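## Task

Pick up the small cardboard box on the counter and set it down on this room's desk, without disturbing the carton stack. The robot must not topple or be left leaning, or the task fails. The box must rest on the desk by itself at the end, not be propped up by the robot.

## Robot and tools

ROBOT. A Hello Robot Stretch 4 with a single arm: an omni-wheel base, a lift sliding up a mast, a telescoping arm that reaches forward, a three-joint wrist (yaw, pitch, roll) and a two-finger gripper. It is about 1.6 m tall and the base edge lies within 0.23 m of the base origin. Cameras: head_camera, head_left_camera, head_right_camera (both fisheye) and wrist_camera. Loose objects may occasionally get a small shove from outside.

FRAMES. Base frame: origin on the floor beneath the base centre, x ahead, y to the left, z up. hand_pose is reported in it, for a point between the open fingertips; with all wrist joints at 0 its axes line up with the base's. Its printed value can be slightly wrong. The odometry frame is where the base frame was when the scene began; heading is positive leftward, -3.142 to 3.142.

execute_actions. Argument "actions": a list holding one action or nothing (nothing just reports state and images). Argument "cameras": names to return images for; omitted, null or ["all"] gives every camera, [] gives none; a bad name rejects the call. An action contains "base", "joints" or both, plus optional "pace" and "contact_limits"; alternatively only {"end_of_arm": "enable_torque"}, which re-powers any wrist or gripper motor that shut off. Motions in one action begin together.
- "base": exactly one key, each a relative offset from where the base last reported itself. translate_m: straight drive in metres, forward positive, -2 to 2. strafe_m: sideways in metres, left positive, -2 to 2. rotate_rad: turn in place in radians, counter-clockwise seen from above positive, -3.2 to 3.2.
- "joints": a single object keyed by joint name, each an absolute target. lift_m 0 to 1.2 (m); arm_m 0 to 0.55 (m extension); wrist_yaw_rad -1.134 to 4.276 (0 straight ahead, positive turns left, 3.14 stowed back, above 3.4 the arm may interfere); wrist_pitch_rad -1.117 to 4.259 (0 level, 1.57 pointing down); wrist_roll_rad -1.117 to 4.259 (0 has fingers level, positive rolls clockwise viewed from behind); gripper_m -0.038 to 0.141 (fingertip gap in m; negative means fingers pressing together). A joint target outside its range is clipped and noted; any other bad value or unknown key rejects the whole call.
- "pace": "slow", "default", "fast" or "max". Base top speeds are 0.1/0.3/0.4/0.6 m/s and 1/2/3/4 rad/s respectively, lowered further when the lift is above 0.2.
- "contact_limits": {"arm_m": value} from 0 (gentlest) to 0.75 (firmest), default 0.5; the arm halts with contact_stop when it pushes harder.
A joint or base omitted from an action may still be striving for an earlier target. If a call reports a stop, the remaining calls in that same reply are skipped. A single action runs at most 15 s.

wait: "seconds" 0 to 10; nothing new is commanded, returns state and images.
zoom_image: "camera" plus "region" [x0, y0, x1, y1] in pixels of that camera's latest full image, top-left origin, at most 504 by 504.
finished_scene: "scene" = the current scene number; irreversible, and tells whether the goal was met. The next scene's task appears in its result. Replying with no tool call ends everything.

RESULTS. base_status and joint_status: "done" (for the base, wheels turned the commanded amount even if slipping), "off_target", "contact_stop_at_<key>", "limit_stop_at_<name>", "time_out", "torque_fault". After a stop the part abandons its target and holds, unless slack. on_its_own covers uncommanded behaviour; "held at" is the held target, not the position. joint_positions gives current values. lidar_m: 12 distances in metres, 30-degree sectors counter-clockwise from straight ahead (4th left, 7th behind, 10th right); "-" means nothing seen or closer than 0.25 m; it sees from about 0.15 m up, so table tops register; it misses glass, thin legs, much behind. wrist_depth_mm: 7x7 grid of median depths, 100 to 2000 mm, robot body included. base_odometry counts wheel turns only; if turned_by_wheels and turned_by_imu differ by over about 0.1 rad, the base hit or slipped. base_tilt in degrees (forward, right positive) with a fixed bias up to about 1.5. motor_effort: percent of max, positive toward larger joint values, peak in brackets; for wheel_0..2 positive turns the base right. A load in a level gripper shifts wrist_pitch_rad effort away from 0. The "pictures" line lists image order.

GRIPPING. Close to a gripper_m smaller than the object's width; smaller squeezes harder and pulls the object toward the wrist. Neither the reading nor "done" proves a grasp; check gripper effort and images. Fingertips jammed on a surface: raise the lift.

HAZARDS. contact_stop makes that part slack (a slack lift may sink, slack wheels may roll). Tilt beyond 6 degrees gives limit_stop_at_tilt and freezes lift, arm and wheels. Driving or turning with over 1 kg held and arm_m above 0.2 can tip the robot, worse at fast paces; steady pushing or pulling, a high gripper or high contact limit also risk tipping. Pressing the gripper into things or holding over about 2 kg level causes torque_fault; send enable_torque. limit_stop_at_own_body can occur with pitch below -0.2 and roll below -0.4 or above 4; move the joint away. To unfold at the start, send lift_m 0.4 with wrist_yaw_rad 0. Avoid dropping, slamming, hard hits and strong pushes, don't knock the stacked cartons, release the item so it rests on the desk, and end with the robot upright.

Each tool is called after ">>>" by a JSON object that holds its "name" and its "arguments".

## Session

>>> {"name": "execute_actions", "arguments": {"actions": []}}

Scene clock: 0.00 s.
base_odometry: x=+0.000 y=+0.000 heading=+0.000 (m, m, rad; odometry frame)
turned_by_wheels: +0.000 (rad since the last result)
turned_by_imu: +0.000 (rad since the last result)
base_tilt: forward=+0.0 right=-0.2 (deg)
lidar_m: 1.06 2.93 0.88 0.66 0.65 1.01 0.74 0.71 0.77 0.71 0.68 0.72
base_status: not commanded
joint_positions: lift_m=+0.224 arm_m=+0.002 wrist_yaw_rad=+3.056 wrist_pitch_rad=-0.011 wrist_roll_rad=-0.008 gripper_m=+0.057
joint_status: not commanded
motor_effort: lift_m=+21 arm_m=+0 wrist_yaw_rad=+0 wrist_pitch_rad=-6 wrist_roll_rad=+0 gripper_m=-2 wheel_0=+0 wheel_1=-1 wheel_2=+0 (%)
hand_pose: x=-0.1070 y=+0.1118 z=+0.4056 quat_wxyz=(+0.043, +0.005, -0.004, +0.999) (m; base frame)
wrist_depth_mm: 132 135 931 1060 1281 1366 1118 / 107 136 931 1060 1281 1336 1098 / 112 136 931 1060 1281 1336 1098 / 132 160 931 1060 1255 1366 1118 / 741 820 917 1042 1308 1336 1098 / 741 809 196 1042 198 1308 1098 / 741 798 891 960 960 1042 1042
pictures: head_camera, head_left_camera, head_right_camera, wrist_camera
Images, in order (width x height): head_camera 420x560, head_left_camera 420x672, head_right_camera 420x672, wrist_camera 616x392.

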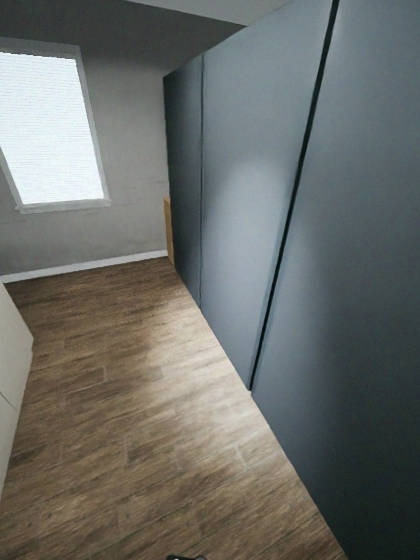

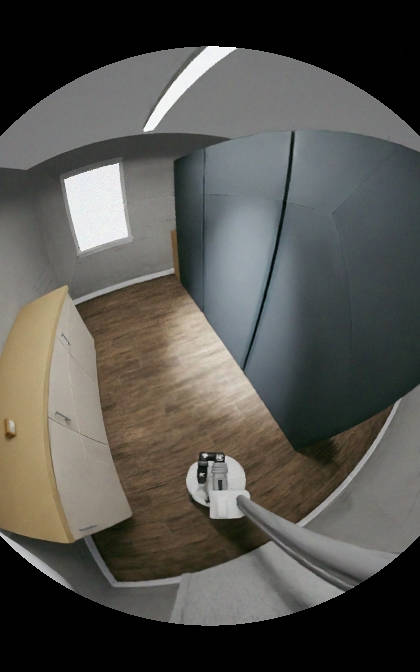

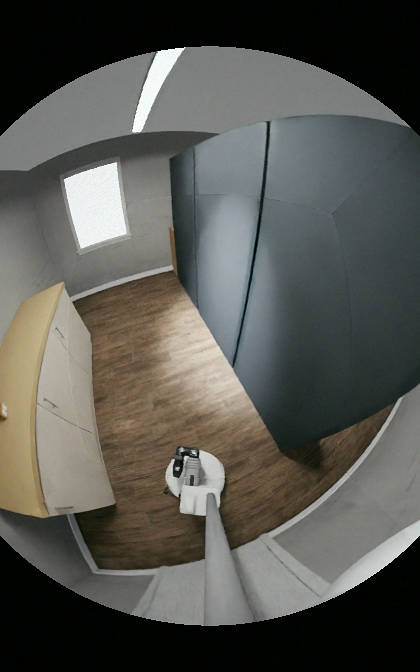

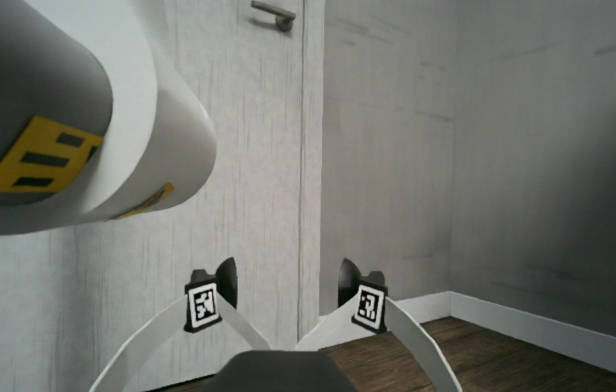

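>>> {"name": "execute_actions", "arguments": {"actions": [{"base":{"rotate_rad":1.85},"joints":{"lift_m":0.9,"gripper_m":0.14},"pace":"fast"}]}}

Scene clock: 8.07 s.
base_odometry: x=+0.000 y=+0.000 heading=+1.850 (m, m, rad; odometry frame)
turned_by_wheels: +1.850 (rad since the last result)
turned_by_imu: +1.844 (rad since the last result)
base_tilt: forward=+0.0 right=-0.2 (deg)
lidar_m: 0.65 1.27 0.80 0.72 0.73 0.91 0.67 0.69 0.86 1.66 1.15 0.74
base_status: done
joint_positions: lift_m=+0.900 arm_m=+0.002 wrist_yaw_rad=+3.056 wrist_pitch_rad=-0.011 wrist_roll_rad=-0.008 gripper_m=+0.140
joint_status: all done
motor_effort: lift_m=+24(29) arm_m=+0(0) wrist_yaw_rad=+0(1) wrist_pitch_rad=-8(7) wrist_roll_rad=+0(1) gripper_m=+2(2) wheel_0=-3(14) wheel_1=-1(11) wheel_2=-1(16) (%)
hand_pose: x=-0.1070 y=+0.1118 z=+1.0809 quat_wxyz=(+0.043, +0.005, -0.004, +0.999) (m; base frame)
wrist_depth_mm: 132 136 820 - 1430 946 741 / 107 136 820 - 1397 960 732 / 112 136 809 - 1397 960 723 / 132 161 820 - 1366 946 723 / 723 759 820 - 1366 946 732 / 723 194 798 - 1205 878 732 / 723 768 809 150 1397 917 723
pictures: head_camera, head_left_camera, head_right_camera, wrist_camera
Images, in order (width x height): head_camera 420x560, head_left_camera 420x672, head_right_camera 420x672, wrist_camera 616x392.

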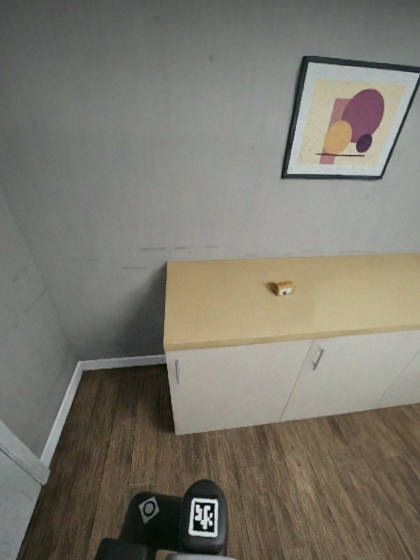

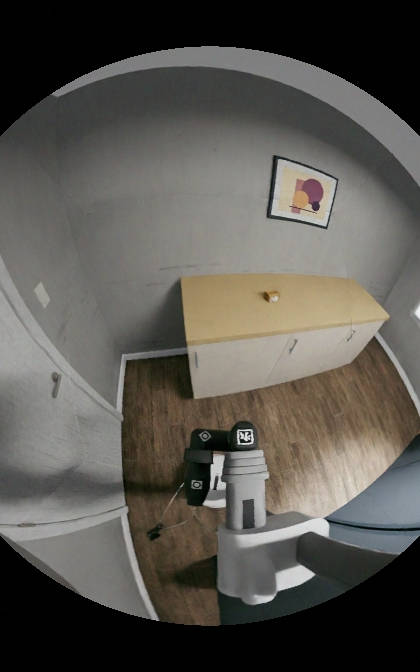

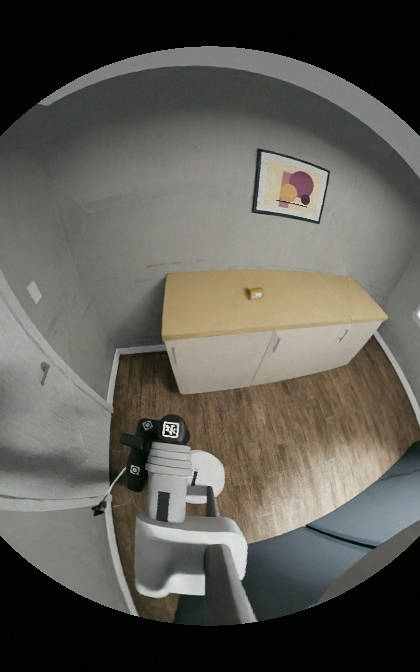

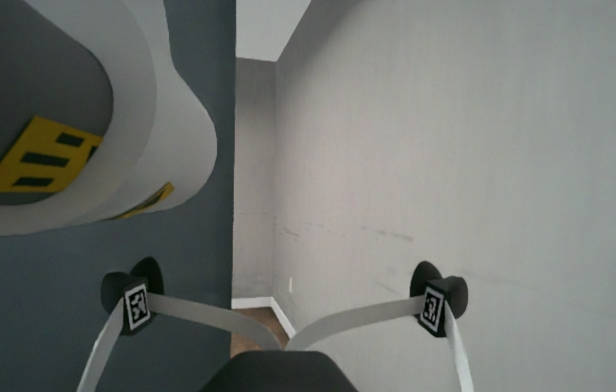

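>>> {"name": "execute_actions", "arguments": {"actions": [{"base":{"strafe_m":-0.29},"joints":{"wrist_yaw_rad":0,"wrist_pitch_rad":0.5},"pace":"fast"}], "cameras": ["head_camera","wrist_camera"]}}

Scene clock: 18.47 s.
base_odometry: x=+0.279 y=+0.080 heading=+1.850 (m, m, rad; odometry frame)
turned_by_wheels: +0.000 (rad since the last result)
turned_by_imu: -0.001 (rad since the last result)
base_tilt: forward=+0.0 right=-0.1 (deg)
lidar_m: 0.69 0.70 1.08 1.00 1.02 0.71 0.63 0.62 0.78 1.55 1.25 0.79
base_status: done
joint_positions: lift_m=+0.900 arm_m=+0.002 wrist_yaw_rad=+0.000 wrist_pitch_rad=+0.502 wrist_roll_rad=-0.008 gripper_m=+0.140
joint_status: all done
motor_effort: lift_m=+24(24) arm_m=+0(0) wrist_yaw_rad=+0(6) wrist_pitch_rad=-5(5) wrist_roll_rad=+0(0) gripper_m=+1(2) wheel_0=+1(13) wheel_1=-1(10) wheel_2=+0(0) (%)
hand_pose: x=+0.4259 y=-0.0873 z=+0.9391 quat_wxyz=(+0.969, -0.004, +0.248, +0.001) (m; base frame)
wrist_depth_mm: 917 960 976 1025 1078 1098 1182 / 707 732 759 707 809 831 854 / 473 492 517 539 564 580 634 / 517 535 564 591 621 661 699 / 554 574 615 647 683 732 778 / 603 193 654 707 715 809 878 / 668 715 741 150 878 931 1025
pictures: head_camera, wrist_camera
Images, in order (width x height): head_camera 420x560, wrist_camera 616x392.

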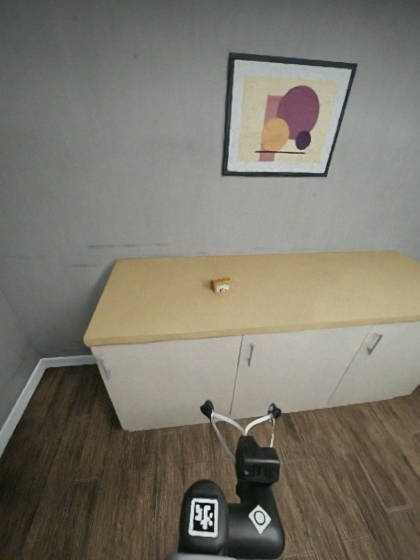

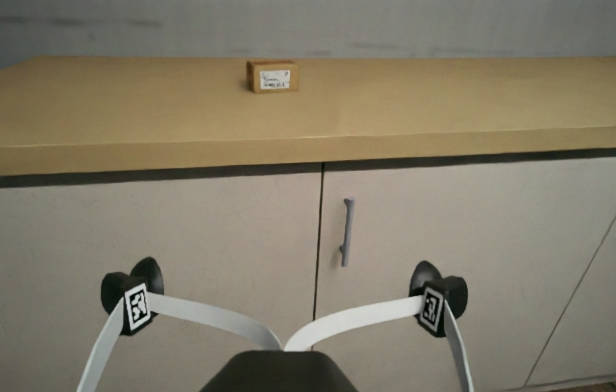

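>>> {"name": "execute_actions", "arguments": {"actions": [{"base":{"translate_m":0.2},"joints":{"lift_m":0.96,"wrist_yaw_rad":0.22,"arm_m":0.15},"pace":"fast"}], "cameras": ["head_camera","wrist_camera"]}}

Scene clock: 31.50 s.
base_odometry: x=+0.224 y=+0.272 heading=+1.850 (m, m, rad; odometry frame)
turned_by_wheels: +0.000 (rad since the last result)
turned_by_imu: -0.002 (rad since the last result)
base_tilt: forward=+0.0 right=-0.2 (deg)
lidar_m: 0.48 0.49 0.63 1.04 1.05 0.91 0.82 0.82 1.04 2.00 0.91 0.57
base_status: done
joint_positions: lift_m=+0.960 arm_m=+0.149 wrist_yaw_rad=+0.220 wrist_pitch_rad=+0.502 wrist_roll_rad=-0.008 gripper_m=+0.140
joint_status: all done
motor_effort: lift_m=+25(26) arm_m=+8(7) wrist_yaw_rad=+0(6) wrist_pitch_rad=-7(8) wrist_roll_rad=+0(0) gripper_m=-1(0) wheel_0=+5(12) wheel_1=+3(10) wheel_2=-2(16) (%)
hand_pose: x=+0.5853 y=-0.0301 z=+0.9991 quat_wxyz=(+0.963, -0.031, +0.246, +0.107) (m; base frame)
wrist_depth_mm: 691 691 683 676 661 661 654 / 741 741 732 723 715 707 699 / 621 640 647 661 676 683 707 / 466 473 480 433 473 504 512 / 377 379 384 387 392 399 402 / 312 193 307 320 301 317 330 / 268 264 272 150 276 278 282
pictures: head_camera, wrist_camera
Images, in order (width x height): head_camera 420x560, wrist_camera 616x392.

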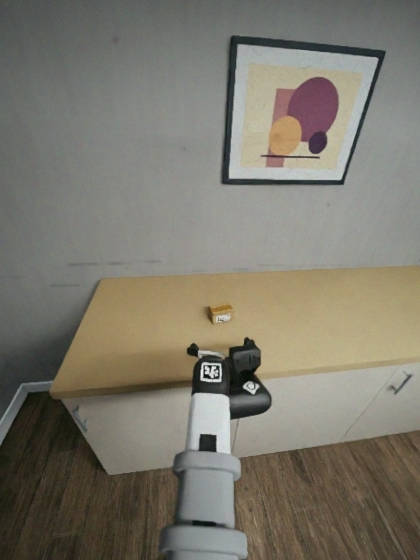

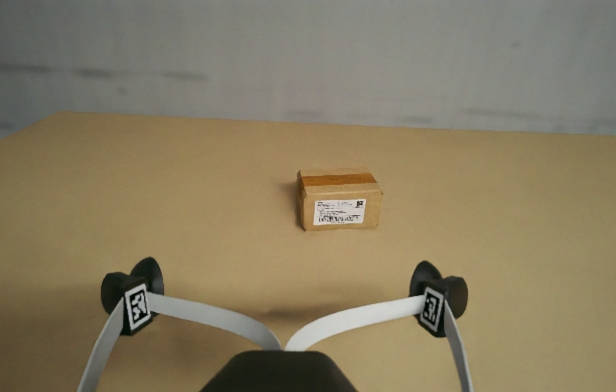

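>>> {"name": "execute_actions", "arguments": {"actions": [{"base":{"translate_m":0.12},"joints":{"arm_m":0.27,"lift_m":0.945},"pace":"fast"}], "cameras": ["head_camera","wrist_camera"]}}

>>> {"name": "execute_actions", "arguments": {"actions": [{"joints":{"lift_m":0.895}}], "cameras": ["head_camera","wrist_camera"]}}

Scene clock: 42.33 s.
base_odometry: x=+0.191 y=+0.387 heading=+1.851 (m, m, rad; odometry frame)
turned_by_wheels: +0.000 (rad since the last result)
turned_by_imu: -0.001 (rad since the last result)
base_tilt: forward=+0.1 right=-0.1 (deg)
lidar_m: 0.38 0.39 0.47 1.05 1.09 1.05 0.94 0.95 1.18 2.32 0.67 0.44
base_status: done
joint_positions: lift_m=+0.945 arm_m=+0.269 wrist_yaw_rad=+0.220 wrist_pitch_rad=+0.502 wrist_roll_rad=-0.008 gripper_m=+0.140
joint_status: all done
motor_effort: lift_m=+16(21) arm_m=+8(11) wrist_yaw_rad=-1(1) wrist_pitch_rad=-5(9) wrist_roll_rad=+0(1) gripper_m=+1(1) wheel_0=+3(9) wheel_1=+5(9) wheel_2=-3(7) (%)
hand_pose: x=+0.7054 y=-0.0301 z=+0.9847 quat_wxyz=(+0.963, -0.031, +0.246, +0.107) (m; base frame)
wrist_depth_mm: 466 459 455 452 445 445 439 / 500 496 492 480 477 477 473 / 530 525 530 525 517 508 508 / 436 445 452 455 466 473 477 / 351 353 355 364 366 370 379 / 293 193 287 236 282 298 312 / 252 248 212 150 259 262 265
pictures: head_camera, wrist_camera
Images, in order (width x height): head_camera 420x560, wrist_camera 616x392.

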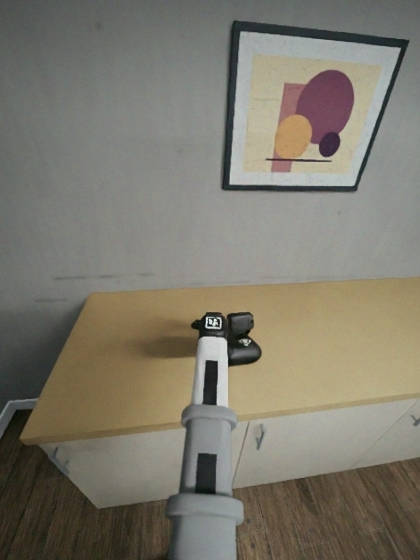

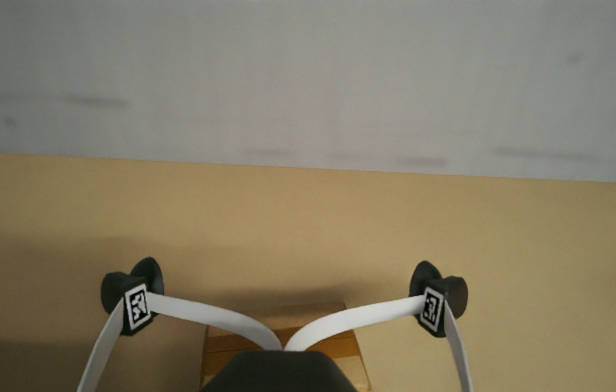

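Scene clock: 43.43 s.
base_odometry: x=+0.191 y=+0.387 heading=+1.851 (m, m, rad; odometry frame)
turned_by_wheels: +0.000 (rad since the last result)
turned_by_imu: +0.000 (rad since the last result)
base_tilt: forward=+0.1 right=-0.1 (deg)
lidar_m: 0.38 0.38 0.47 1.03 1.07 1.06 0.95 0.94 1.17 2.30 0.68 0.44
base_status: not commanded
joint_positions: lift_m=+0.896 arm_m=+0.269 wrist_yaw_rad=+0.220 wrist_pitch_rad=+0.489 wrist_roll_rad=-0.008 gripper_m=+0.140
joint_status: all done
on_its_own: wrist_pitch_rad is at rest, and its effort (+32) is outside its rest range (-23 to +23)
motor_effort: lift_m=+10(15) arm_m=+8(8) wrist_yaw_rad=+0(0) wrist_pitch_rad=+32(32) wrist_roll_rad=+0(0) gripper_m=+0(0) wheel_0=+4(3) wheel_1=+5(5) wheel_2=-3(3) (%)
hand_pose: x=+0.7070 y=-0.0297 z=+0.9384 quat_wxyz=(+0.964, -0.031, +0.240, +0.108) (m; base frame)
wrist_depth_mm: 462 459 452 449 442 442 436 / 496 492 484 484 477 473 469 / 496 508 508 504 504 500 496 / 364 373 379 387 392 399 407 / 291 294 298 301 306 310 317 / 242 196 180 182 195 248 258 / 207 203 160 142 207 212 219
pictures: head_camera, wrist_camera
Images, in order (width x height): head_camera 420x560, wrist_camera 616x392.

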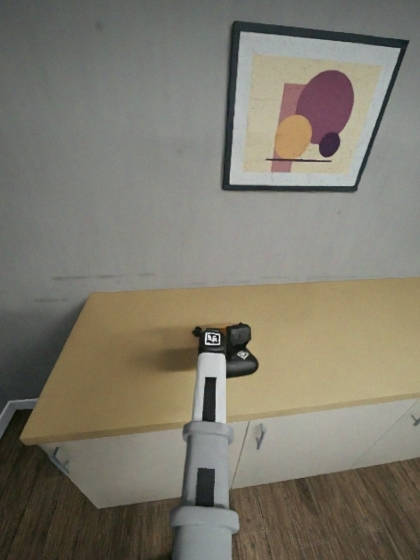

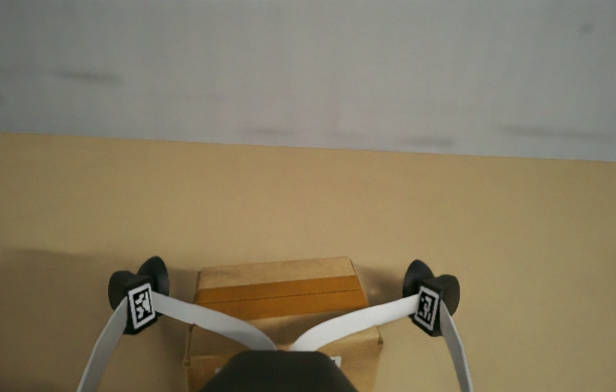

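Too far; the fingers rest on the box. Up, back, down.

>>> {"name": "execute_actions", "arguments": {"actions": [{"joints":{"lift_m":0.92}}], "cameras": []}}

>>> {"name": "execute_actions", "arguments": {"actions": [{"joints":{"arm_m":0.225,"gripper_m":0.115}}], "cameras": []}}

>>> {"name": "execute_actions", "arguments": {"actions": [{"joints":{"lift_m":0.895}}], "cameras": ["wrist_camera"]}}

Scene clock: 55.50 s.
base_odometry: x=+0.191 y=+0.387 heading=+1.851 (m, m, rad; odometry frame)
turned_by_wheels: +0.000 (rad since the last result)
turned_by_imu: -0.001 (rad since the last result)
base_tilt: forward=+0.0 right=-0.1 (deg)
lidar_m: 0.37 0.39 0.47 1.03 1.08 1.06 0.94 0.96 1.17 2.29 0.68 0.45
base_status: not commanded
joint_positions: lift_m=+0.920 arm_m=+0.269 wrist_yaw_rad=+0.220 wrist_pitch_rad=+0.502 wrist_roll_rad=-0.008 gripper_m=+0.140
joint_status: all done
motor_effort: lift_m=+25(24) arm_m=+8(8) wrist_yaw_rad=+0(2) wrist_pitch_rad=-5(31) wrist_roll_rad=+0(0) gripper_m=-1(1) wheel_0=+4(4) wheel_1=+5(5) wheel_2=-3(3) (%)
hand_pose: x=+0.7054 y=-0.0301 z=+0.9591 quat_wxyz=(+0.963, -0.031, +0.246, +0.107) (m; base frame)
wrist_depth_mm: 462 455 452 449 445 442 442 / 496 492 488 488 480 477 469 / 521 517 512 517 508 504 504 / 389 394 402 407 415 421 427 / 312 315 319 322 329 330 334 / 262 193 201 202 213 265 276 / 224 220 176 150 224 232 236
pictures: none
No camera images: the call's "cameras" was empty. Leave "cameras" out to get every camera's image.

Scene clock: 56.70 s.
base_odometry: x=+0.191 y=+0.387 heading=+1.851 (m, m, rad; odometry frame)
turned_by_wheels: +0.000 (rad since the last result)
turned_by_imu: +0.000 (rad since the last result)
base_tilt: forward=+0.0 right=-0.1 (deg)
lidar_m: 0.37 0.38 0.46 1.04 1.07 1.06 0.95 0.97 1.20 2.30 0.70 0.44
base_status: not commanded
joint_positions: lift_m=+0.920 arm_m=+0.227 wrist_yaw_rad=+0.220 wrist_pitch_rad=+0.502 wrist_roll_rad=-0.008 gripper_m=+0.115
joint_status: all done
motor_effort: lift_m=+25(25) arm_m=-8(10) wrist_yaw_rad=+0(0) wrist_pitch_rad=-6(6) wrist_roll_rad=+0(0) gripper_m=+0(0) wheel_0=+3(3) wheel_1=+5(5) wheel_2=-3(3) (%)
hand_pose: x=+0.6633 y=-0.0301 z=+0.9590 quat_wxyz=(+0.963, -0.031, +0.246, +0.107) (m; base frame)
wrist_depth_mm: 500 504 496 488 484 480 477 / 544 535 525 521 521 512 512 / 521 530 539 549 544 539 544 / 392 397 402 407 415 421 430 / 312 315 304 244 327 330 336 / 260 198 209 213 199 274 277 / 224 219 224 152 231 228 236
pictures: none
No camera images: the call's "cameras" was empty. Leave "cameras" out to get every camera's image.

Scene clock: 57.57 s.
base_odometry: x=+0.191 y=+0.387 heading=+1.851 (m, m, rad; odometry frame)
turned_by_wheels: +0.000 (rad since the last result)
turned_by_imu: +0.000 (rad since the last result)
base_tilt: forward=+0.0 right=-0.2 (deg)
lidar_m: 0.37 0.39 0.45 1.03 1.06 1.06 0.94 0.94 1.17 2.30 0.69 0.43
base_status: not commanded
joint_positions: lift_m=+0.895 arm_m=+0.227 wrist_yaw_rad=+0.220 wrist_pitch_rad=+0.502 wrist_roll_rad=-0.008 gripper_m=+0.115
joint_status: all done
motor_effort: lift_m=+15(25) arm_m=-9(8) wrist_yaw_rad=+0(1) wrist_pitch_rad=-5(6) wrist_roll_rad=-1(0) gripper_m=-1(1) wheel_0=+4(3) wheel_1=+5(5) wheel_2=-3(3) (%)
hand_pose: x=+0.6633 y=-0.0301 z=+0.9348 quat_wxyz=(+0.963, -0.031, +0.246, +0.107) (m; base frame)
wrist_depth_mm: 504 500 496 488 484 480 473 / 544 539 525 521 521 517 512 / 455 466 477 484 500 504 521 / 343 347 353 357 366 368 377 / 274 279 259 205 278 290 297 / 229 198 203 210 198 242 244 / 197 194 200 151 204 201 208
pictures: wrist_camera
Images, in order (width x height): wrist_camera 616x392.

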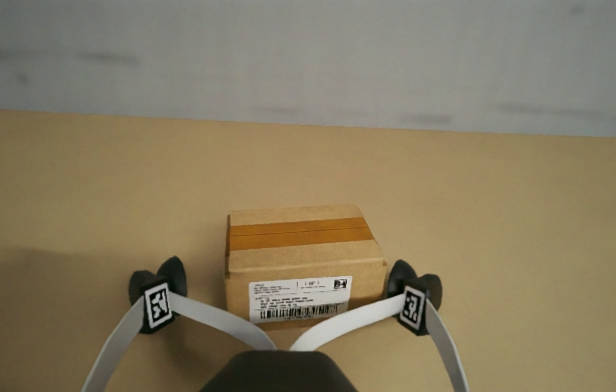

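>>> {"name": "execute_actions", "arguments": {"actions": [{"joints":{"arm_m":0.248,"wrist_yaw_rad":0.19}}], "cameras": ["wrist_camera"]}}

>>> {"name": "execute_actions", "arguments": {"actions": [{"joints":{"gripper_m":0.035}}], "cameras": ["wrist_camera"]}}

>>> {"name": "execute_actions", "arguments": {"actions": [{"joints":{"lift_m":0.95}}], "cameras": ["wrist_camera"]}}

Scene clock: 67.93 s.
base_odometry: x=+0.191 y=+0.387 heading=+1.851 (m, m, rad; odometry frame)
turned_by_wheels: +0.000 (rad since the last result)
turned_by_imu: -0.001 (rad since the last result)
base_tilt: forward=+0.0 right=-0.2 (deg)
lidar_m: 0.38 0.39 0.46 1.03 1.06 1.08 0.95 0.95 1.19 2.30 0.67 0.42
base_status: not commanded
joint_positions: lift_m=+0.895 arm_m=+0.246 wrist_yaw_rad=+0.190 wrist_pitch_rad=+0.502 wrist_roll_rad=-0.008 gripper_m=+0.115
joint_status: all done
motor_effort: lift_m=+15(16) arm_m=+8(8) wrist_yaw_rad=-2(5) wrist_pitch_rad=-5(4) wrist_roll_rad=+0(0) gripper_m=-3(1) wheel_0=+3(4) wheel_1=+5(5) wheel_2=-3(3) (%)
hand_pose: x=+0.6823 y=-0.0380 z=+0.9348 quat_wxyz=(+0.964, -0.028, +0.247, +0.093) (m; base frame)
wrist_depth_mm: 480 473 469 473 469 469 473 / 517 512 508 512 504 504 504 / 455 469 480 484 496 504 517 / 342 347 355 359 364 370 377 / 274 277 211 206 289 291 297 / 229 207 182 189 195 241 243 / 197 193 196 152 203 200 207
pictures: wrist_camera
Images, in order (width x height): wrist_camera 616x392.

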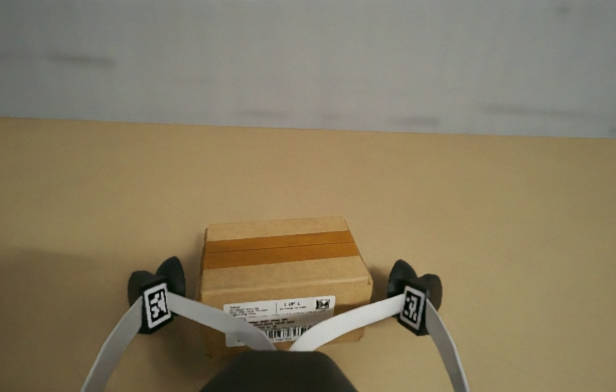

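Scene clock: 69.60 s.
base_odometry: x=+0.191 y=+0.387 heading=+1.851 (m, m, rad; odometry frame)
turned_by_wheels: +0.000 (rad since the last result)
turned_by_imu: -0.001 (rad since the last result)
base_tilt: forward=+0.0 right=-0.2 (deg)
lidar_m: 0.38 0.39 0.48 1.03 1.07 1.05 0.94 0.95 1.18 2.30 0.68 0.44
base_status: not commanded
joint_positions: lift_m=+0.895 arm_m=+0.246 wrist_yaw_rad=+0.190 wrist_pitch_rad=+0.503 wrist_roll_rad=-0.008 gripper_m=+0.036
joint_status: all done
motor_effort: lift_m=+16(16) arm_m=+8(8) wrist_yaw_rad=-2(2) wrist_pitch_rad=-8(7) wrist_roll_rad=+1(0) gripper_m=-27(28) wheel_0=+4(4) wheel_1=+5(5) wheel_2=-3(3) (%)
hand_pose: x=+0.6821 y=-0.0381 z=+0.9346 quat_wxyz=(+0.964, -0.028, +0.247, +0.093) (m; base frame)
wrist_depth_mm: 477 477 473 469 469 469 469 / 517 508 508 508 512 508 504 / 455 466 477 488 492 508 517 / 342 347 355 357 364 368 373 / 273 277 200 193 277 291 294 / 229 179 170 174 179 240 243 / 191 193 184 182 197 198 206
pictures: wrist_camera
Images, in order (width x height): wrist_camera 616x392.

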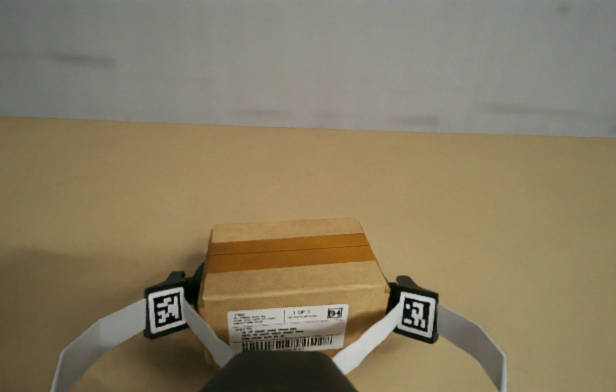

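Scene clock: 70.73 s.
base_odometry: x=+0.191 y=+0.387 heading=+1.851 (m, m, rad; odometry frame)
turned_by_wheels: +0.000 (rad since the last result)
turned_by_imu: +0.000 (rad since the last result)
base_tilt: forward=+0.0 right=-0.1 (deg)
lidar_m: 0.37 0.38 0.48 1.04 1.07 1.07 0.95 0.96 1.18 2.30 0.67 0.42
base_status: not commanded
joint_positions: lift_m=+0.950 arm_m=+0.246 wrist_yaw_rad=+0.190 wrist_pitch_rad=+0.503 wrist_roll_rad=-0.008 gripper_m=+0.036
joint_status: all done
motor_effort: lift_m=+25(25) arm_m=+8(8) wrist_yaw_rad=-1(2) wrist_pitch_rad=-9(8) wrist_roll_rad=+0(1) gripper_m=-27(27) wheel_0=+4(4) wheel_1=+5(5) wheel_2=-3(3) (%)
hand_pose: x=+0.6821 y=-0.0381 z=+0.9887 quat_wxyz=(+0.964, -0.028, +0.247, +0.093) (m; base frame)
wrist_depth_mm: 477 473 473 469 469 469 469 / 517 508 508 508 508 508 504 / 544 544 544 549 549 549 544 / 442 452 462 462 473 480 488 / 357 359 200 193 362 377 384 / 298 179 170 174 179 314 317 / 250 251 213 182 257 258 268
pictures: wrist_camera
Images, in order (width x height): wrist_camera 616x392.

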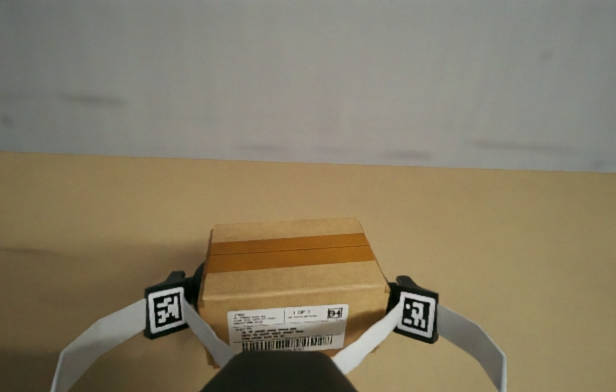

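>>> {"name": "execute_actions", "arguments": {"actions": [{"base":{"rotate_rad":-2.99},"joints":{"arm_m":0.0,"wrist_yaw_rad":0}}]}}

Scene clock: 81.47 s.
base_odometry: x=+0.191 y=+0.387 heading=-1.138 (m, m, rad; odometry frame)
turned_by_wheels: -2.989 (rad since the last result)
turned_by_imu: -2.985 (rad since the last result)
base_tilt: forward=+0.0 right=-0.1 (deg)
lidar_m: 0.93 0.99 1.33 2.60 0.58 0.40 0.38 0.42 0.55 1.04 1.12 1.00
base_status: done
joint_positions: lift_m=+0.950 arm_m=+0.004 wrist_yaw_rad=+0.000 wrist_pitch_rad=+0.503 wrist_roll_rad=-0.008 gripper_m=+0.036
joint_status: all done
joint sent to its limit — the command would take arm_m past its lower limit, so that joint was sent only as far as its limit.
motor_effort: lift_m=+24(26) arm_m=-8(8) wrist_yaw_rad=-1(9) wrist_pitch_rad=-8(9) wrist_roll_rad=+0(0) gripper_m=-26(28) wheel_0=+4(10) wheel_1=+5(11) wheel_2=+3(9) (%)
hand_pose: x=+0.4272 y=-0.0874 z=+0.9888 quat_wxyz=(+0.969, -0.004, +0.249, +0.001) (m; base frame)
wrist_depth_mm: 647 647 647 647 668 676 1397 / 699 691 707 707 715 741 1366 / 750 750 750 768 768 1618 1366 / 820 809 831 831 842 1756 1336 / 904 904 200 193 904 1756 1366 / 991 179 170 174 179 1576 1366 / 1060 1118 627 182 1182 1281 1281
pictures: head_camera, head_left_camera, head_right_camera, wrist_camera
Images, in order (width x height): head_camera 420x560, head_left_camera 420x672, head_right_camera 420x672, wrist_camera 616x392.

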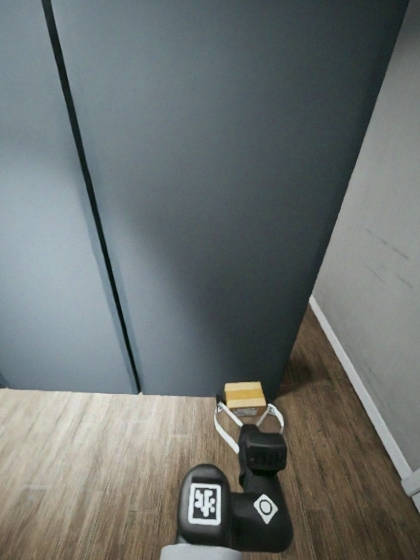

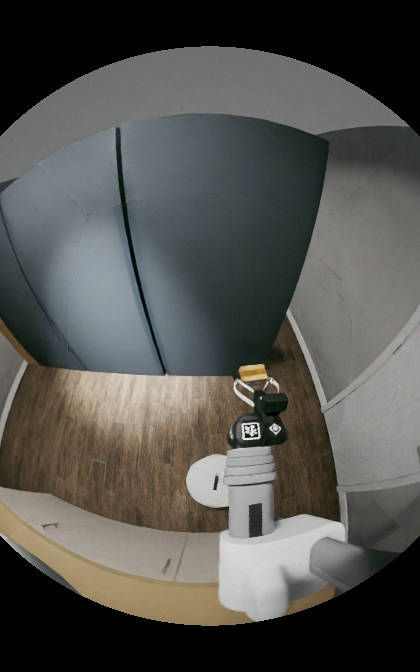

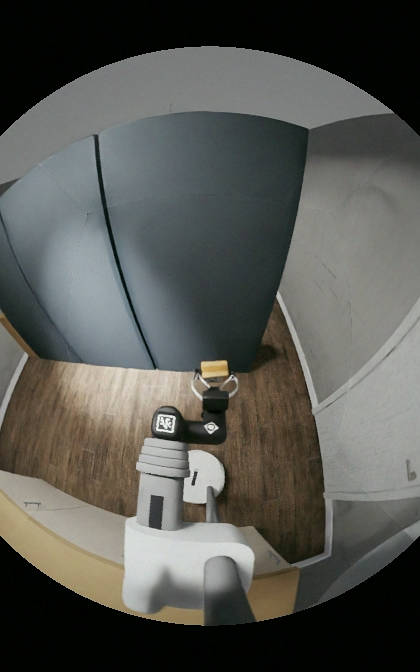

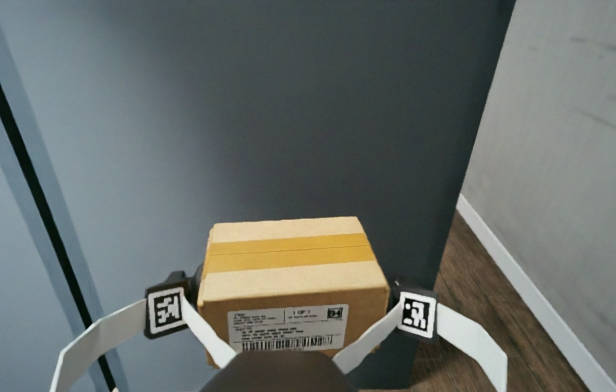

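>>> {"name": "execute_actions", "arguments": {"actions": [{"base":{"strafe_m":-0.75},"joints":{"lift_m":0.35},"pace":"fast"}], "cameras": ["head_camera"]}}

>>> {"name": "execute_actions", "arguments": {"actions": [{"base":{"translate_m":0.6},"pace":"fast"}]}}

Scene clock: 91.37 s.
base_odometry: x=-0.490 y=+0.073 heading=-1.138 (m, m, rad; odometry frame)
turned_by_wheels: +0.000 (rad since the last result)
turned_by_imu: -0.001 (rad since the last result)
base_tilt: forward=+0.1 right=-0.2 (deg)
lidar_m: 1.18 1.01 1.36 1.63 0.53 0.51 0.96 0.48 0.30 0.31 0.32 0.44
base_status: done
joint_positions: lift_m=+0.350 arm_m=+0.004 wrist_yaw_rad=+0.000 wrist_pitch_rad=+0.503 wrist_roll_rad=-0.008 gripper_m=+0.036
joint_status: all done
motor_effort: lift_m=+17(22) arm_m=-9(9) wrist_yaw_rad=+0(1) wrist_pitch_rad=-9(8) wrist_roll_rad=+0(1) gripper_m=-29(27) wheel_0=+2(16) wheel_1=-1(16) wheel_2=+0(3) (%)
hand_pose: x=+0.4272 y=-0.0874 z=+0.3893 quat_wxyz=(+0.969, -0.004, +0.249, +0.001) (m; base frame)
wrist_depth_mm: 668 866 - - 946 500 362 / 715 878 - - 917 500 359 / 768 866 1430 1499 917 492 315 / 842 866 1098 1098 904 496 312 / 831 854 200 193 732 492 312 / 699 179 170 174 179 404 319 / 591 591 375 182 603 384 329
pictures: head_camera
Images, in order (width x height): head_camera 420x560.

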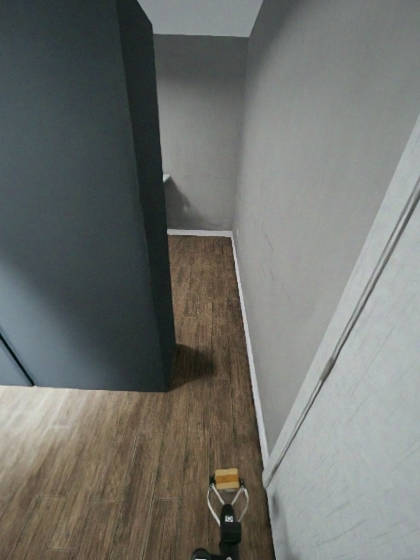

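Scene clock: 94.13 s.
base_odometry: x=-0.239 y=-0.472 heading=-1.138 (m, m, rad; odometry frame)
turned_by_wheels: +0.000 (rad since the last result)
turned_by_imu: -0.001 (rad since the last result)
base_tilt: forward=+0.0 right=-0.2 (deg)
lidar_m: 1.16 0.48 0.53 1.33 1.43 1.04 1.34 0.45 0.29 0.29 0.34 0.46
base_status: done
joint_positions: lift_m=+0.350 arm_m=+0.004 wrist_yaw_rad=+0.000 wrist_pitch_rad=+0.503 wrist_roll_rad=-0.008 gripper_m=+0.036
joint_status: not commanded
motor_effort: lift_m=+18(18) arm_m=-8(8) wrist_yaw_rad=-2(0) wrist_pitch_rad=-9(7) wrist_roll_rad=+0(0) gripper_m=-27(26) wheel_0=+3(10) wheel_1=+3(9) wheel_2=+0(20) (%)
hand_pose: x=+0.4272 y=-0.0874 z=+0.3894 quat_wxyz=(+0.969, -0.004, +0.249, +0.001) (m; base frame)
wrist_depth_mm: - - - - 866 466 336 / 1808 - - - 854 462 336 / 580 1430 1464 1499 854 462 332 / 585 1078 1078 1098 854 459 332 / 591 842 200 193 683 459 332 / 591 179 170 174 179 430 330 / 539 591 375 182 603 407 332
pictures: head_camera, head_left_camera, head_right_camera, wrist_camera
Images, in order (width x height): head_camera 420x560, head_left_camera 420x672, head_right_camera 420x672, wrist_camera 616x392.

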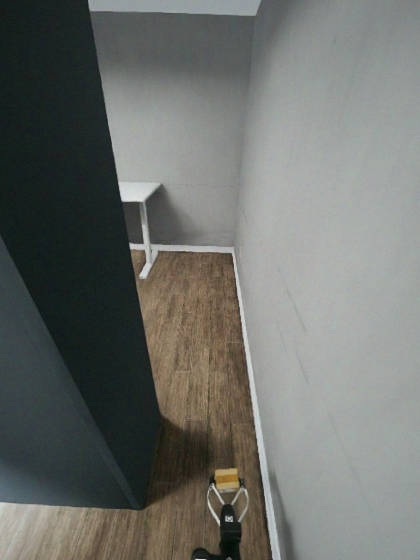

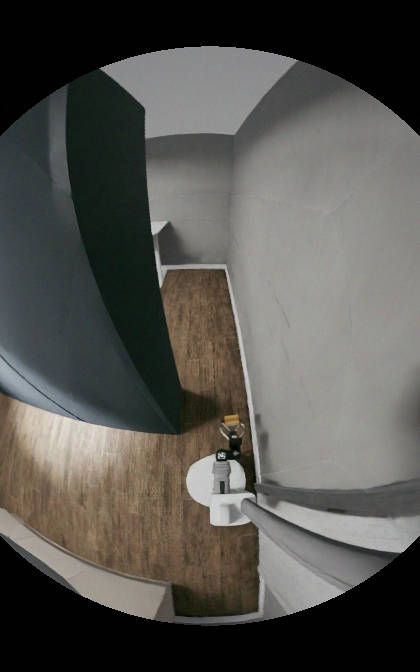

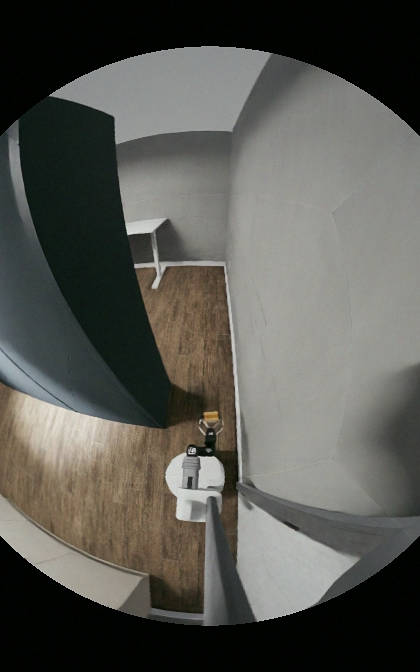

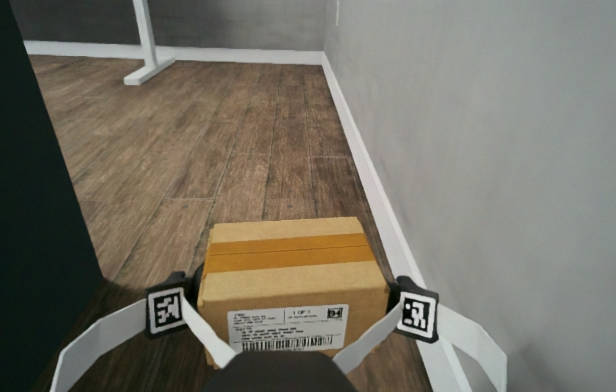

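>>> {"name": "execute_actions", "arguments": {"actions": [{"base":{"rotate_rad":0.06},"pace":"fast"}], "cameras": []}}

>>> {"name": "execute_actions", "arguments": {"actions": [{"base":{"translate_m":1.4},"joints":{"lift_m":1.0},"pace":"fast"}], "cameras": []}}

>>> {"name": "execute_actions", "arguments": {"actions": [{"base":{"rotate_rad":0.75}}]}}

Scene clock: 103.57 s.
base_odometry: x=-0.239 y=-0.472 heading=-1.079 (m, m, rad; odometry frame)
turned_by_wheels: +0.059 (rad since the last result)
turned_by_imu: +0.058 (rad since the last result)
base_tilt: forward=+0.1 right=-0.2 (deg)
lidar_m: 1.45 0.48 0.54 1.66 1.36 1.02 1.17 0.43 0.30 0.30 0.34 0.48
base_status: done
joint_positions: lift_m=+0.350 arm_m=+0.004 wrist_yaw_rad=+0.000 wrist_pitch_rad=+0.503 wrist_roll_rad=-0.008 gripper_m=+0.036
joint_status: not commanded
motor_effort: lift_m=+18(18) arm_m=-8(8) wrist_yaw_rad=+0(3) wrist_pitch_rad=-9(7) wrist_roll_rad=+1(1) gripper_m=-27(26) wheel_0=-5(5) wheel_1=-4(7) wheel_2=-3(12) (%)
hand_pose: x=+0.4272 y=-0.0874 z=+0.3894 quat_wxyz=(+0.969, -0.004, +0.249, +0.001) (m; base frame)
wrist_depth_mm: 512 - - - 1205 564 384 / 512 - - - 1182 554 377 / 512 1430 1430 1499 1118 549 375 / 521 1008 1098 1098 991 539 370 / 525 788 200 193 788 539 368 / 530 179 170 174 179 492 368 / 492 591 377 182 609 466 364
pictures: none
No camera images: the call's "cameras" was empty. Leave "cameras" out to get every camera's image.

Scene clock: 108.37 s.
base_odometry: x=+0.423 y=-1.705 heading=-1.078 (m, m, rad; odometry frame)
turned_by_wheels: +0.001 (rad since the last result)
turned_by_imu: -0.002 (rad since the last result)
base_tilt: forward=+0.0 right=-0.2 (deg)
lidar_m: 1.65 1.14 1.43 1.99 0.76 0.60 1.34 0.51 0.36 0.36 0.38 0.53
base_status: done
joint_positions: lift_m=+1.000 arm_m=+0.003 wrist_yaw_rad=+0.000 wrist_pitch_rad=+0.503 wrist_roll_rad=-0.008 gripper_m=+0.036
joint_status: all done
motor_effort: lift_m=+25(27) arm_m=-8(8) wrist_yaw_rad=-2(1) wrist_pitch_rad=-8(9) wrist_roll_rad=+1(0) gripper_m=-27(26) wheel_0=+3(9) wheel_1=+4(11) wheel_2=+2(15) (%)
hand_pose: x=+0.4272 y=-0.0874 z=+1.0388 quat_wxyz=(+0.969, -0.004, +0.249, +0.001) (m; base frame)
wrist_depth_mm: 1397 1430 1430 1430 1366 661 452 / 1138 1576 1537 1499 1366 647 442 / 1618 1708 1661 1618 1308 640 436 / 1808 1808 1808 1808 1281 634 433 / 1808 1863 200 193 976 621 430 / 1537 179 170 174 178 574 427 / 1308 1281 715 181 1060 539 424
pictures: none
No camera images: the call's "cameras" was empty. Leave "cameras" out to get every camera's image.

Scene clock: 110.03 s.
base_odometry: x=+0.423 y=-1.705 heading=-0.329 (m, m, rad; odometry frame)
turned_by_wheels: +0.749 (rad since the last result)
turned_by_imu: +0.747 (rad since the last result)
base_tilt: forward=+0.0 right=-0.1 (deg)
lidar_m: 1.13 1.96 1.13 0.63 0.60 0.76 0.43 0.35 0.36 0.44 0.75 1.27
base_status: done
joint_positions: lift_m=+1.000 arm_m=+0.003 wrist_yaw_rad=+0.000 wrist_pitch_rad=+0.503 wrist_roll_rad=-0.008 gripper_m=+0.036
joint_status: not commanded
motor_effort: lift_m=+25(25) arm_m=-8(8) wrist_yaw_rad=-2(1) wrist_pitch_rad=-9(8) wrist_roll_rad=+0(0) gripper_m=-28(27) wheel_0=-5(10) wheel_1=-3(11) wheel_2=-3(9) (%)
hand_pose: x=+0.4272 y=-0.0874 z=+1.0388 quat_wxyz=(+0.969, -0.004, +0.249, +0.001) (m; base frame)
wrist_depth_mm: - - - 1808 1618 1397 1205 / - - - 1182 1182 1430 1255 / - - - - 1756 1537 1336 / - - - - 1863 1618 1397 / 1863 1921 200 192 1808 1708 1464 / 1537 179 170 174 179 1661 1499 / 1281 1308 723 182 1336 1336 1397
pictures: head_camera, head_left_camera, head_right_camera, wrist_camera
Images, in order (width x height): head_camera 420x560, head_left_camera 420x672, head_right_camera 420x672, wrist_camera 616x392.

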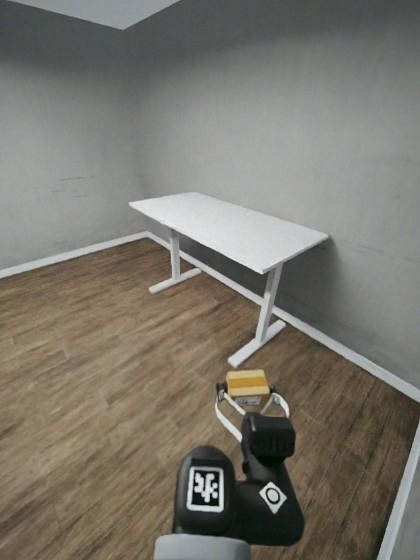

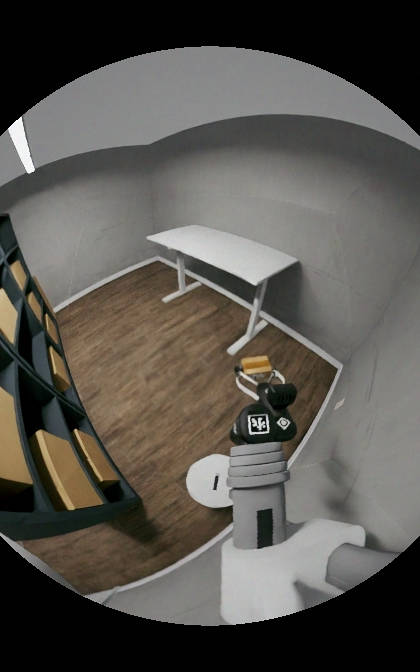

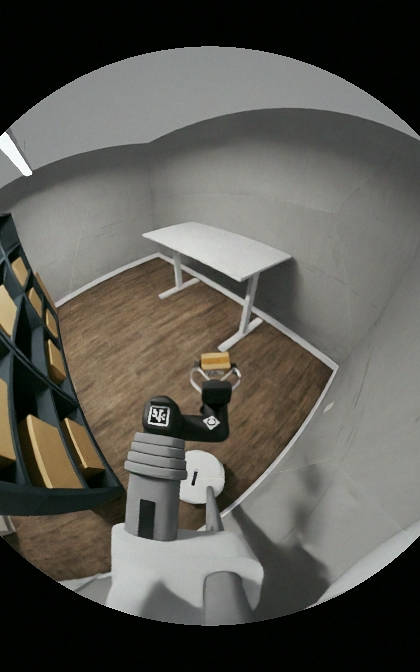

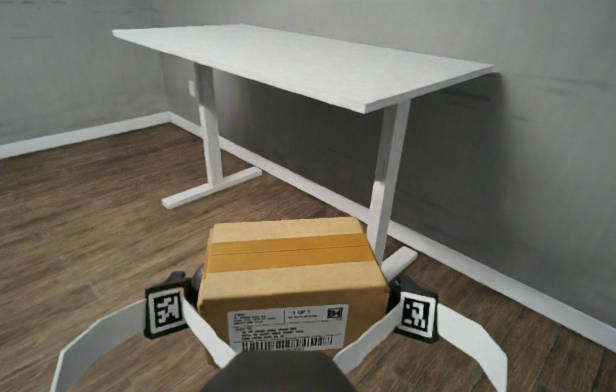

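>>> {"name": "execute_actions", "arguments": {"actions": [{"base":{"translate_m":0.7},"joints":{"lift_m":1.06,"arm_m":0.4},"pace":"fast"}], "cameras": ["wrist_camera","head_camera","head_right_camera"]}}

Scene clock: 120.53 s.
base_odometry: x=+1.085 y=-1.931 heading=-0.328 (m, m, rad; odometry frame)
turned_by_wheels: +0.001 (rad since the last result)
turned_by_imu: -0.002 (rad since the last result)
base_tilt: forward=+0.0 right=-0.2 (deg)
lidar_m: 0.54 0.93 2.15 1.22 1.04 1.05 1.02 0.85 0.86 1.01 1.24 0.46
base_status: done
joint_positions: lift_m=+1.060 arm_m=+0.399 wrist_yaw_rad=+0.000 wrist_pitch_rad=+0.503 wrist_roll_rad=-0.008 gripper_m=+0.036
joint_status: all done
motor_effort: lift_m=+24(26) arm_m=+8(9) wrist_yaw_rad=+0(1) wrist_pitch_rad=-7(8) wrist_roll_rad=-1(0) gripper_m=-28(26) wheel_0=+5(12) wheel_1=+5(10) wheel_2=-3(11) (%)
hand_pose: x=+0.8222 y=-0.0874 z=+1.0988 quat_wxyz=(+0.969, -0.004, +0.249, +0.001) (m; base frame)
wrist_depth_mm: - 1708 1229 991 798 676 597 / - 1182 1229 1042 854 715 615 / 768 778 798 820 831 741 654 / 580 585 597 603 609 627 634 / 462 469 200 192 466 496 500 / 387 179 170 174 179 404 413 / 324 329 249 182 332 334 351
pictures: head_camera, head_right_camera, wrist_camera
Images, in order (width x height): head_camera 420x560, head_right_camera 420x672, wrist_camera 616x392.

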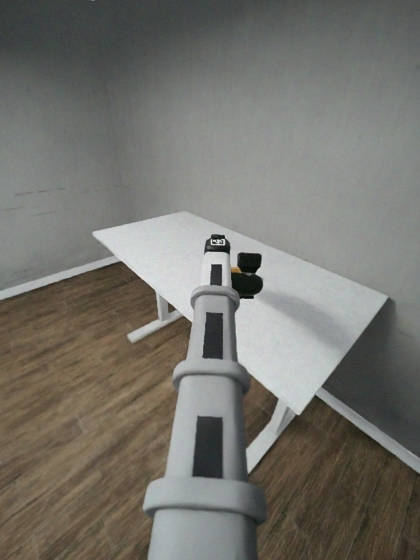

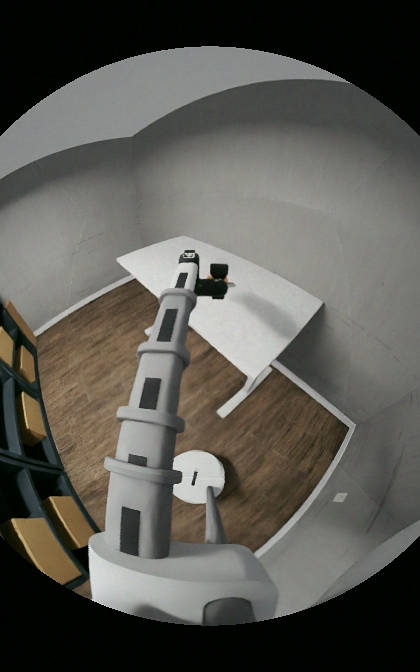

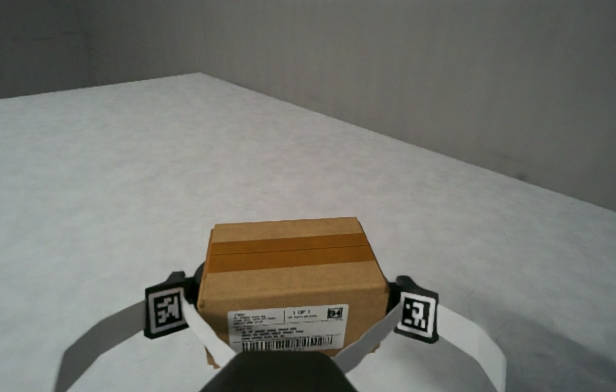

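>>> {"name": "execute_actions", "arguments": {"actions": [{"joints":{"lift_m":0.94,"arm_m":0.45}}], "cameras": ["wrist_camera"]}}

Scene clock: 128.10 s.
base_odometry: x=+1.085 y=-1.931 heading=-0.328 (m, m, rad; odometry frame)
turned_by_wheels: +0.000 (rad since the last result)
turned_by_imu: -0.002 (rad since the last result)
base_tilt: forward=+0.1 right=-0.1 (deg)
lidar_m: 0.54 0.95 2.15 1.22 1.04 1.04 1.01 0.84 0.86 1.00 1.26 0.45
base_status: not commanded
joint_positions: lift_m=+0.940 arm_m=+0.448 wrist_yaw_rad=+0.000 wrist_pitch_rad=+0.503 wrist_roll_rad=-0.008 gripper_m=+0.036
joint_status: all done
motor_effort: lift_m=+16(24) arm_m=+8(4) wrist_yaw_rad=-1(1) wrist_pitch_rad=-10(10) wrist_roll_rad=+0(1) gripper_m=-26(27) wheel_0=+6(6) wheel_1=+5(5) wheel_2=-3(3) (%)
hand_pose: x=+0.8721 y=-0.0874 z=+0.9795 quat_wxyz=(+0.969, -0.004, +0.249, +0.001) (m; base frame)
wrist_depth_mm: 1983 1537 1138 917 768 647 564 / 691 715 732 759 750 661 585 / 462 473 484 496 508 521 530 / 349 355 359 366 370 379 384 / 281 283 200 193 285 298 303 / 234 179 170 174 179 246 249 / 196 198 187 182 202 203 212
pictures: wrist_camera
Images, in order (width x height): wrist_camera 616x392.

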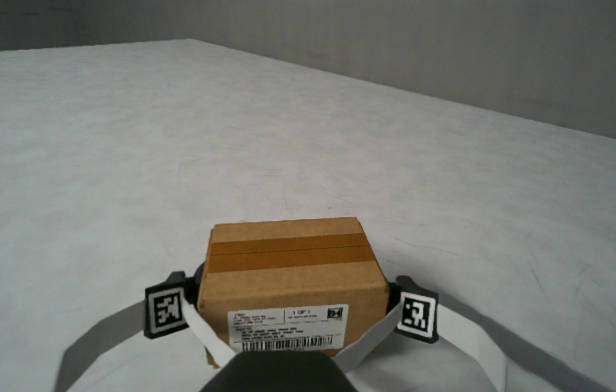

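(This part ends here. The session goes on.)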